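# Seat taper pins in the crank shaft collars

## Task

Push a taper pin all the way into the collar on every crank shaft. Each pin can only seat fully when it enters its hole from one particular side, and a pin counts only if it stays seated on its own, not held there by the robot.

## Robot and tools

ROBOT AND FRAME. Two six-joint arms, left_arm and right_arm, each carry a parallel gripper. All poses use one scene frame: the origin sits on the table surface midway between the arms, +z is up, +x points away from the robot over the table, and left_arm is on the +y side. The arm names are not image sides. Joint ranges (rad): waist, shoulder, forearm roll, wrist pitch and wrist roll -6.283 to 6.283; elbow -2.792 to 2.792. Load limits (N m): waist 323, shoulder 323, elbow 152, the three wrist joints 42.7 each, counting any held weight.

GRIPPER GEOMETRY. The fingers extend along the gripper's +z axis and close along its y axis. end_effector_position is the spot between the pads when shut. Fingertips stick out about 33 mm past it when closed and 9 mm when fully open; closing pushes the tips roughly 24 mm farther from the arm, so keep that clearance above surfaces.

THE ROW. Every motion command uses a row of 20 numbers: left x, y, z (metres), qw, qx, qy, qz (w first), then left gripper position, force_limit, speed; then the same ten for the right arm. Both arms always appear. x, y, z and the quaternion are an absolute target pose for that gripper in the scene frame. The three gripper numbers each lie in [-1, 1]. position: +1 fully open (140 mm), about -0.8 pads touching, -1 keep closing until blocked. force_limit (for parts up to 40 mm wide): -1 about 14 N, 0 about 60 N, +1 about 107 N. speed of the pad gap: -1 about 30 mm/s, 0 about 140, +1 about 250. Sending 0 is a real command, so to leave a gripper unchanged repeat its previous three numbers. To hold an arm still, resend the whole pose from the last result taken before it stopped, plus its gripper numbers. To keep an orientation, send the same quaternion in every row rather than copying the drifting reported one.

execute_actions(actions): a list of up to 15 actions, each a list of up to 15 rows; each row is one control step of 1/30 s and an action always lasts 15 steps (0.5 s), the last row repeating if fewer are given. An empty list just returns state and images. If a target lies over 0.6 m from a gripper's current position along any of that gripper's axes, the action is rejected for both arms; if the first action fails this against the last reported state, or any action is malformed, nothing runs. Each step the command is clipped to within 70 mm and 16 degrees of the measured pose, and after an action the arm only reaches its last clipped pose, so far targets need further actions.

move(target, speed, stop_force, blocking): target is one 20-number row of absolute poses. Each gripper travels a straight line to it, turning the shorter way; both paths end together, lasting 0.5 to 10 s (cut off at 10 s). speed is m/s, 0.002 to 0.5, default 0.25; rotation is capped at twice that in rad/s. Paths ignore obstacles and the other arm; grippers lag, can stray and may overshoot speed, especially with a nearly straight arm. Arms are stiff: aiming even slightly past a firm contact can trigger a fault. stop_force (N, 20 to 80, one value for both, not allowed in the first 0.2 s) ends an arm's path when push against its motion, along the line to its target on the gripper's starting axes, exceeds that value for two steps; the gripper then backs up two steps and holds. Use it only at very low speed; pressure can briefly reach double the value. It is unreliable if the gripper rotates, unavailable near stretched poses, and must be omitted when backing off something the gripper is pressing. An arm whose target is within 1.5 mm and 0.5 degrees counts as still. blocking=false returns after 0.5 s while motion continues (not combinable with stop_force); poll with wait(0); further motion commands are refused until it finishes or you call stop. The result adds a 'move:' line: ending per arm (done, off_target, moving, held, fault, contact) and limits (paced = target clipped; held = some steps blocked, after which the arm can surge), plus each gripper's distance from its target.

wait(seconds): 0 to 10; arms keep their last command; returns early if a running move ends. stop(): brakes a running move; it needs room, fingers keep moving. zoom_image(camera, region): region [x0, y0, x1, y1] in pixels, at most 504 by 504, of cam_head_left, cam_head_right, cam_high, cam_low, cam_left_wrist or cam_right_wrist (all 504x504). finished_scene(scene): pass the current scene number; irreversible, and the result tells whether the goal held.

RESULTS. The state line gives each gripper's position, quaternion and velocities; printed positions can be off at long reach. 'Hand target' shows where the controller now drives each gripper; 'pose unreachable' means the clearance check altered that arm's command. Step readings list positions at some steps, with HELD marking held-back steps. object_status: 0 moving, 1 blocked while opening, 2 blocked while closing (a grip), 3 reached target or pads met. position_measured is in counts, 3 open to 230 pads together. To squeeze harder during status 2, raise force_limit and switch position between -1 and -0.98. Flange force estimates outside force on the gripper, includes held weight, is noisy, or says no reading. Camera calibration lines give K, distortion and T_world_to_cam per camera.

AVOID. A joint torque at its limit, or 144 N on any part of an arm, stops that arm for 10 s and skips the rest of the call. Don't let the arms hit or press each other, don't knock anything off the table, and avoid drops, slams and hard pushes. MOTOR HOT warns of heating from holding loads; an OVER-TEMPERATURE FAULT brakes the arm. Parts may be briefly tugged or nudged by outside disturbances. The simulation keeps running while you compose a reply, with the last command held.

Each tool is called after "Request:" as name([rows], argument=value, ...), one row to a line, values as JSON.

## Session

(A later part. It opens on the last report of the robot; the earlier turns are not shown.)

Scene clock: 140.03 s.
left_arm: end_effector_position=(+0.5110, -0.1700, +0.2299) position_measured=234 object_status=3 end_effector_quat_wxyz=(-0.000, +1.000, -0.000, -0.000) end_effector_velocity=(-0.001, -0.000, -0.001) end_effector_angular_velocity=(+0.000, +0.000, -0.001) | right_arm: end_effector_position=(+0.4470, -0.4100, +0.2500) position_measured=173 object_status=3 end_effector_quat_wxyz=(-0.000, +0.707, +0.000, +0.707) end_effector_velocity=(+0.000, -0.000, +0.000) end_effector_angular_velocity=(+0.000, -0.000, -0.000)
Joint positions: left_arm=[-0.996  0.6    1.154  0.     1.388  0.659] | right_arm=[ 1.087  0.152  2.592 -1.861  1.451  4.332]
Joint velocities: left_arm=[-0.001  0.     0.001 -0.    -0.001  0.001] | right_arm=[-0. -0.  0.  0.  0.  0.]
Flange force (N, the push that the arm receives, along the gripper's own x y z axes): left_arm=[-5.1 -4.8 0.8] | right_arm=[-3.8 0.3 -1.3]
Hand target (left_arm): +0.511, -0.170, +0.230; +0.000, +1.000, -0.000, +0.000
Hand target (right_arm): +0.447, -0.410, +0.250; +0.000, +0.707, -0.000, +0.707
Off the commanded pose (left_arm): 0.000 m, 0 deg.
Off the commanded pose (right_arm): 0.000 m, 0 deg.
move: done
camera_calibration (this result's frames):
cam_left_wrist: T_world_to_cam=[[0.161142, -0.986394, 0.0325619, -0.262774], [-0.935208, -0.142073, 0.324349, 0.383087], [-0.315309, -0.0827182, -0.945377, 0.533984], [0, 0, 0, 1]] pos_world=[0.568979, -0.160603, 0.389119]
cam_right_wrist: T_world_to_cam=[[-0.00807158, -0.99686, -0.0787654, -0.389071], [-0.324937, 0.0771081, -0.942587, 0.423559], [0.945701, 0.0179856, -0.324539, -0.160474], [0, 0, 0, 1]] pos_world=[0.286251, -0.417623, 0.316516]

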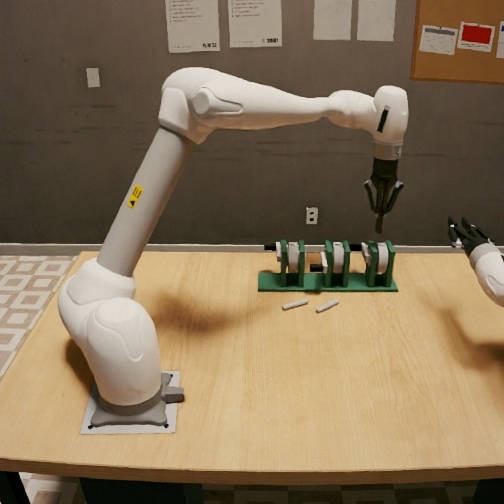

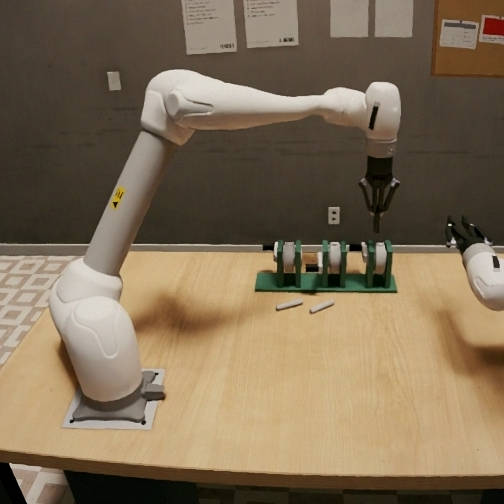

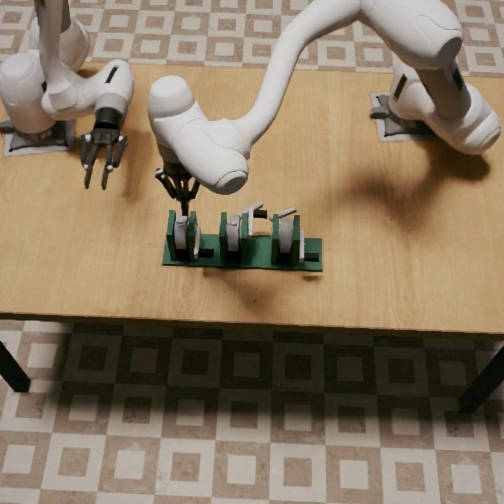

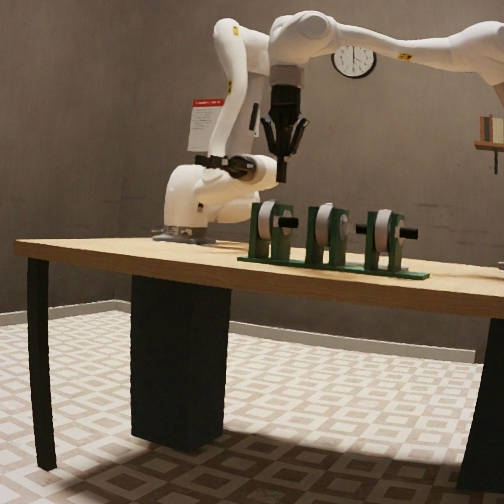

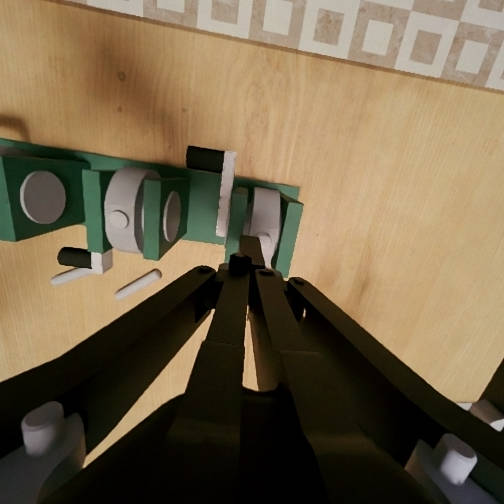

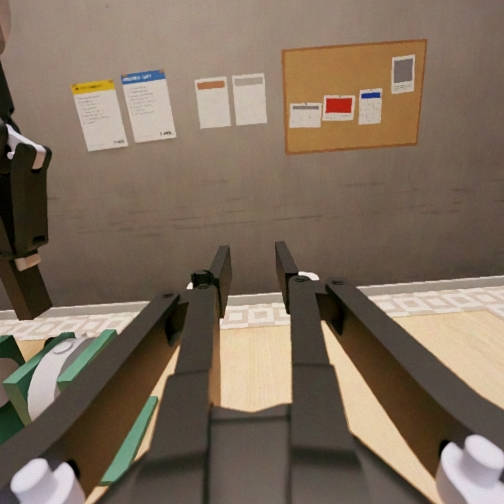

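Request:
move(target=[0.511,-0.042,0.19,0,1,0,0,-1,0.5,-0.5,0.447,-0.41,0.25,0,0.7071,0,0.7071,-0.35,0.5,-0.5], speed=0.15)

Request:
move(target=[0.511,-0.042,0.18,0,1,0,0,-1,0.5,-0.5,0.447,-0.41,0.25,0,0.7071,0,0.7071,-0.35,0.5,-0.5], speed=0.002, stop_force=80)

Request:
move(target=[0.511,-0.042,0.22,0,1,0,0,-1,0.5,-0.5,0.447,-0.41,0.25,0,0.7071,0,0.7071,-0.35,0.5,-0.5])

Request:
zoom_image(camera="cam_low", region=[240,180,420,260])

Scene clock: 142.37 s.
left_arm: end_effector_position=(+0.5112, -0.0420, +0.1899) position_measured=234 object_status=3 end_effector_quat_wxyz=(-0.000, +1.000, +0.000, +0.000) end_effector_velocity=(+0.000, +0.001, -0.001) end_effector_angular_velocity=(+0.001, -0.000, +0.000) | right_arm: end_effector_position=(+0.4470, -0.4100, +0.2500) position_measured=173 object_status=3 end_effector_quat_wxyz=(-0.000, +0.707, +0.000, +0.707) end_effector_velocity=(+0.000, -0.000, -0.000) end_effector_angular_velocity=(+0.000, +0.001, -0.000)
Joint positions: left_arm=[-0.898  0.465  1.442  0.     1.235  0.757] | right_arm=[ 1.087  0.152  2.592 -1.861  1.451  4.332]
Joint velocities: left_arm=[ 0.001 -0.     0.002  0.001 -0.001 -0.   ] | right_arm=[-0.    -0.     0.    -0.    -0.001  0.   ]
Flange force (N, the push that the arm receives, along the gripper's own x y z axes): left_arm=[-4.6 -4.7 0.1] | right_arm=[-2.9 0.3 -3.2]
Hand target (left_arm): +0.511, -0.042, +0.190; -0.000, +1.000, +0.000, +0.000
Hand target (right_arm): +0.447, -0.410, +0.250; +0.000, +0.707, -0.000, +0.707
Off the commanded pose (left_arm): 0.000 m, 0 deg.
Off the commanded pose (right_arm): 0.000 m, 0 deg.
move: done
camera_calibration (this result's frames):
cam_left_wrist: T_world_to_cam=[[0.161323, -0.986365, 0.0325457, -0.135412], [-0.93531, -0.142283, 0.323962, 0.414585], [-0.314914, -0.0827027, -0.94551, 0.506668], [0, 0, 0, 1]] pos_world=[0.569167, -0.0326743, 0.349157]
cam_right_wrist: T_world_to_cam=[[-0.00807165, -0.99686, -0.0787656, -0.389071], [-0.324937, 0.0771083, -0.942587, 0.423559], [0.945701, 0.0179856, -0.324539, -0.160474], [0, 0, 0, 1]] pos_world=[0.286251, -0.417623, 0.316516]

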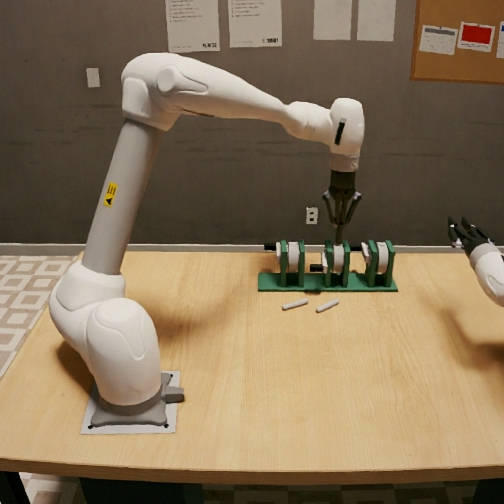

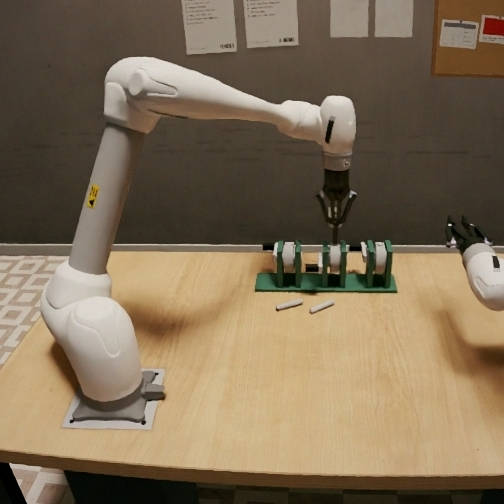

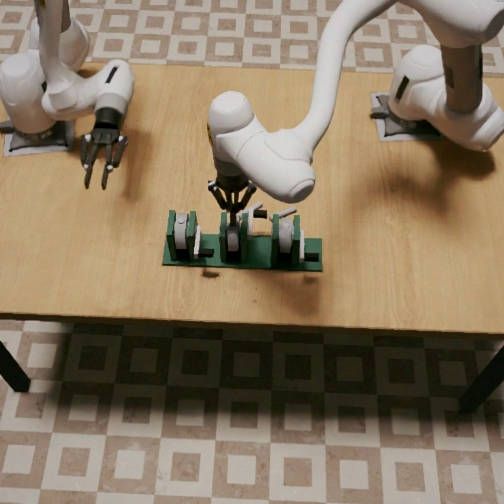

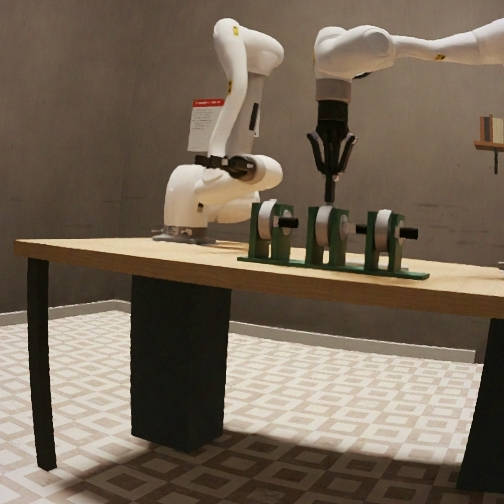

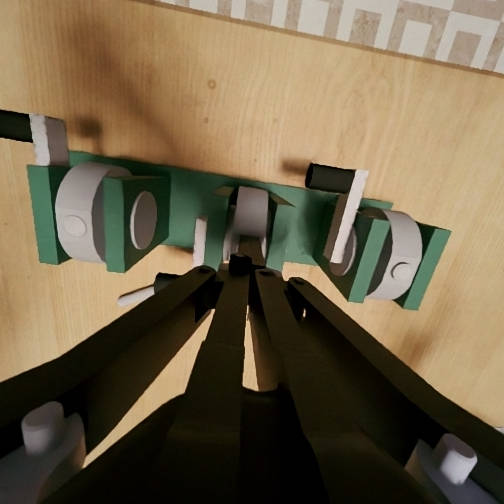

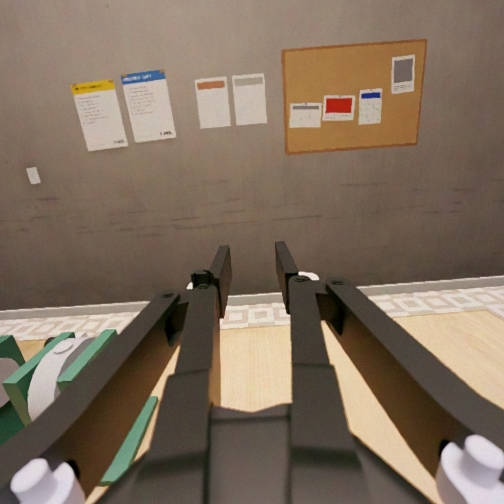

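Scene clock: 144.23 s.
left_arm: end_effector_position=(+0.5112, -0.0420, +0.1870) position_measured=234 object_status=3 end_effector_quat_wxyz=(+0.000, +1.000, +0.000, +0.000) end_effector_velocity=(+0.000, -0.000, +0.000) end_effector_angular_velocity=(+0.001, +0.000, -0.000) | right_arm: end_effector_position=(+0.4470, -0.4100, +0.2500) position_measured=173 object_status=3 end_effector_quat_wxyz=(-0.000, +0.707, +0.000, +0.707) end_effector_velocity=(+0.000, -0.000, +0.000) end_effector_angular_velocity=(+0.000, -0.000, -0.000)
Joint positions: left_arm=[-0.898  0.466  1.445  0.     1.23   0.757] | right_arm=[ 1.087  0.152  2.592 -1.861  1.451  4.332]
Joint velocities: left_arm=[-0.     0.001 -0.001  0.     0.001  0.   ] | right_arm=[-0. -0. -0.  0.  0. -0.]
Flange force (N, the push that the arm receives, along the gripper's own x y z axes): left_arm=[-0.8 -11.4 -90.8] | right_arm=[-0.5 0.5 -3.6]
Hand target (left_arm): +0.511, -0.042, +0.187; +0.000, +1.000, +0.000, +0.000
Hand target (right_arm): +0.447, -0.410, +0.250; +0.000, +0.707, -0.000, +0.707
Off the commanded pose (left_arm): 0.007 m, 0 deg.
Off the commanded pose (right_arm): 0.000 m, 0 deg.
move: contact (left_arm)
camera_calibration (this result's frames):
cam_left_wrist: T_world_to_cam=[[0.161253, -0.986368, 0.0327978, -0.135327], [-0.935386, -0.142152, 0.323798, 0.415601], [-0.314722, -0.0828922, -0.945558, 0.503836], [0, 0, 0, 1]] pos_world=[0.569138, -0.03264, 0.346274]
cam_right_wrist: T_world_to_cam=[[-0.00807165, -0.99686, -0.0787656, -0.389071], [-0.324937, 0.0771083, -0.942587, 0.423559], [0.945701, 0.0179856, -0.324539, -0.160474], [0, 0, 0, 1]] pos_world=[0.286251, -0.417623, 0.316516]

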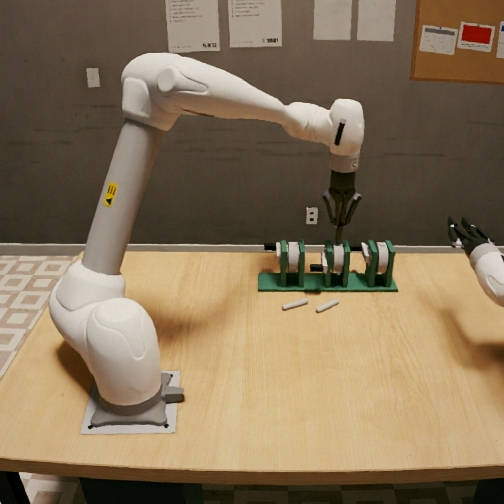

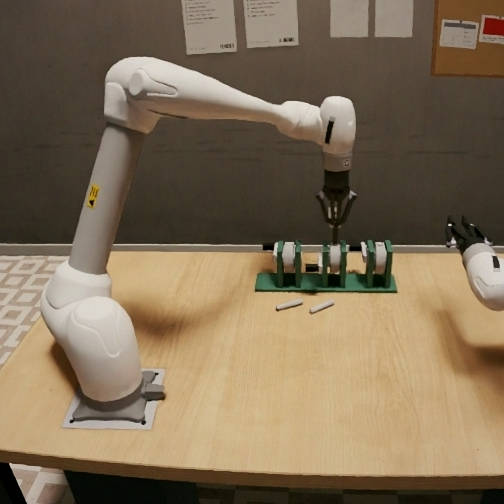

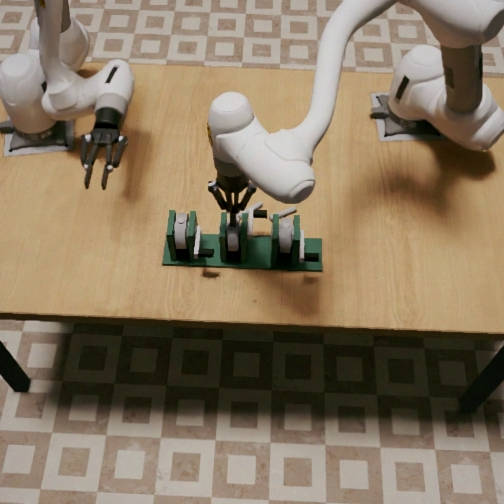

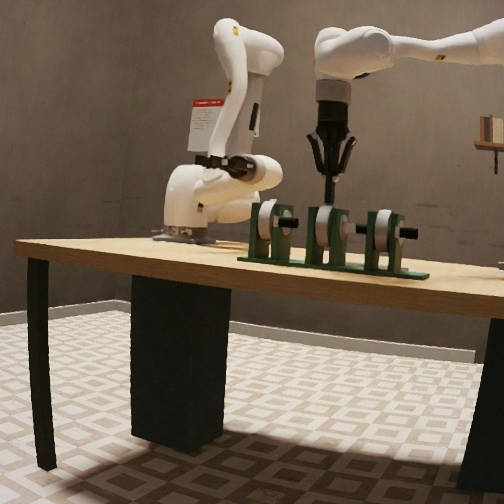

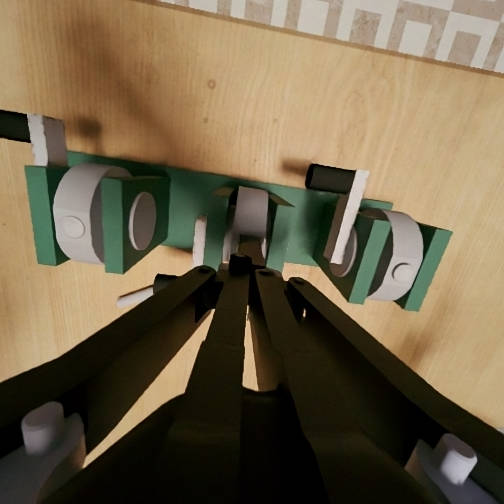

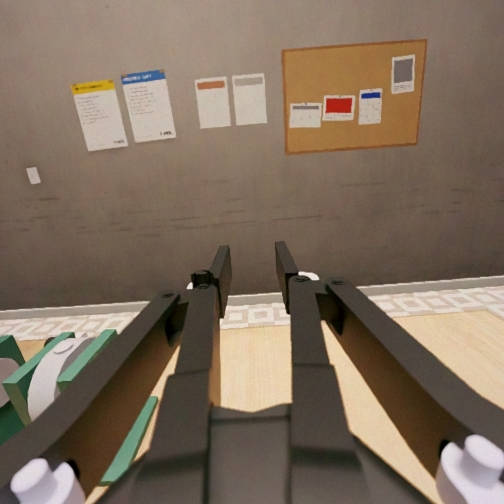

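Scene clock: 144.93 s.
left_arm: end_effector_position=(+0.5110, -0.0420, +0.2199) position_measured=234 object_status=3 end_effector_quat_wxyz=(-0.000, +1.000, -0.000, -0.000) end_effector_velocity=(+0.001, +0.000, +0.000) end_effector_angular_velocity=(+0.000, -0.001, -0.000) | right_arm: end_effector_position=(+0.4470, -0.4100, +0.2500) position_measured=173 object_status=3 end_effector_quat_wxyz=(-0.000, +0.707, +0.000, +0.707) end_effector_velocity=(+0.000, -0.000, -0.000) end_effector_angular_velocity=(-0.001, -0.001, -0.001)
Joint positions: left_arm=[-0.898  0.45   1.408 -0.     1.284  0.757] | right_arm=[ 1.087  0.152  2.592 -1.861  1.451  4.332]
Joint velocities: left_arm=[ 0.     0.    -0.001  0.001  0.     0.001] | right_arm=[-0.001  0.001  0.     0.     0.001  0.   ]
Flange force (N, the push that the arm receives, along the gripper's own x y z axes): left_arm=[-4.0 -2.2 -0.8] | right_arm=[-2.3 1.5 -0.1]
Hand target (left_arm): +0.511, -0.042, +0.220; +0.000, +1.000, -0.000, -0.000
Hand target (right_arm): +0.447, -0.410, +0.250; +0.000, +0.707, -0.000, +0.707
Off the commanded pose (left_arm): 0.000 m, 0 deg.
Off the commanded pose (right_arm): 0.000 m, 0 deg.
move: done
camera_calibration (this result's frames):
cam_left_wrist: T_world_to_cam=[[0.161164, -0.986389, 0.0325886, -0.136202], [-0.935194, -0.142082, 0.324383, 0.404479], [-0.315337, -0.0827555, -0.945364, 0.535157], [0, 0, 0, 1]] pos_world=[0.568973, -0.0325922, 0.379151]
cam_right_wrist: T_world_to_cam=[[-0.00807186, -0.99686, -0.0787655, -0.389071], [-0.324937, 0.0771082, -0.942587, 0.423559], [0.945701, 0.0179854, -0.324539, -0.160475], [0, 0, 0, 1]] pos_world=[0.286251, -0.417623, 0.316516]

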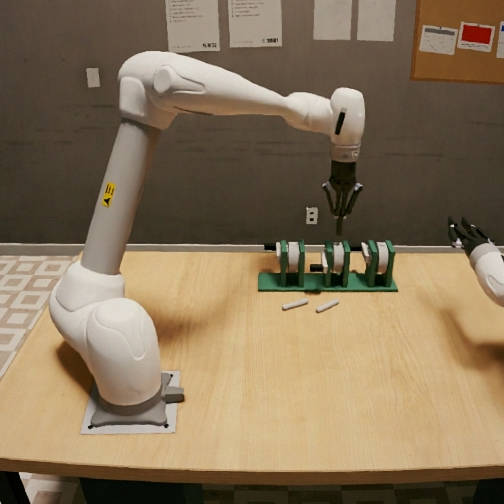

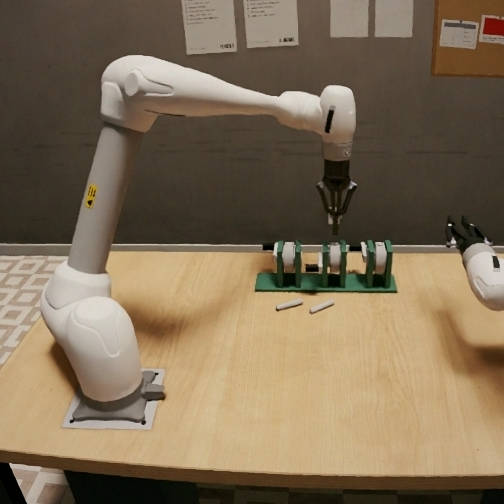

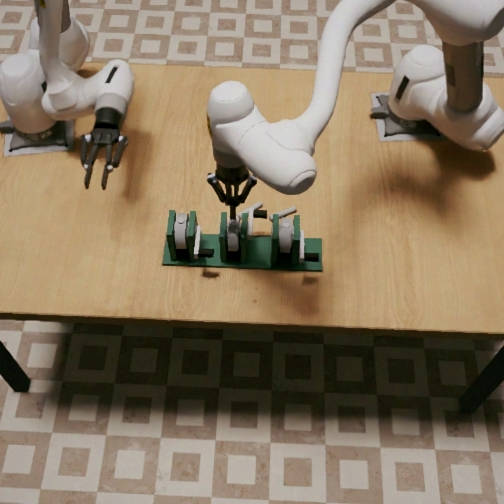

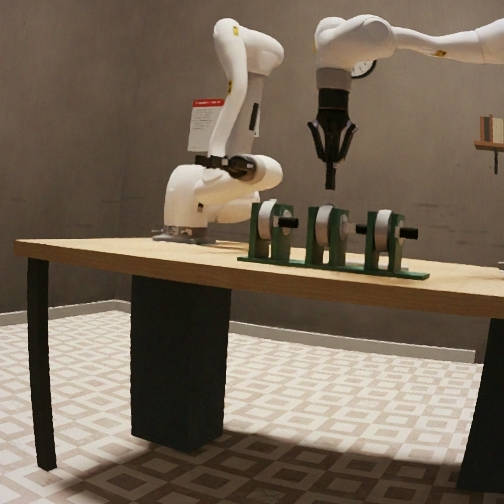

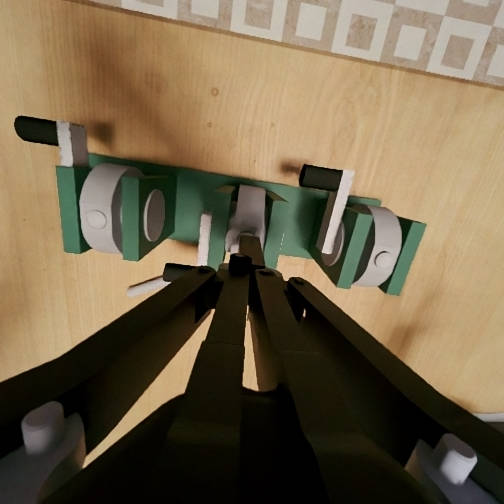

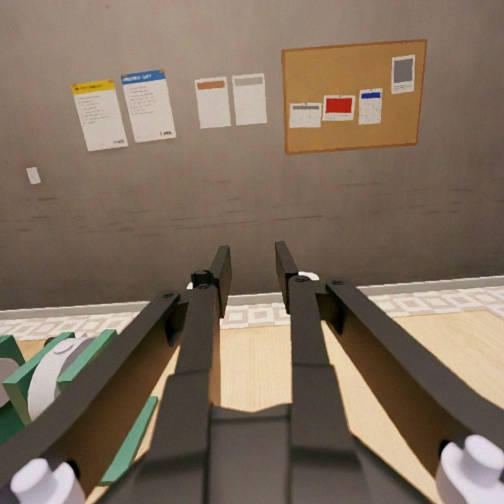

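Region (240, 180, 420, 260) of cam_low's 504x504 image, scaled by 2.800, with more detail than that image has.

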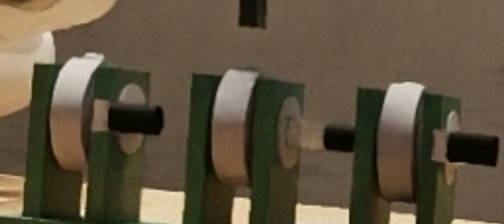

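The middle pin didn't move under 90 N, and the other two stopped solidly at about 50 N, so I take all three as seated.

Request:
finished_scene(scene=1)

The scene is finished: the task was done.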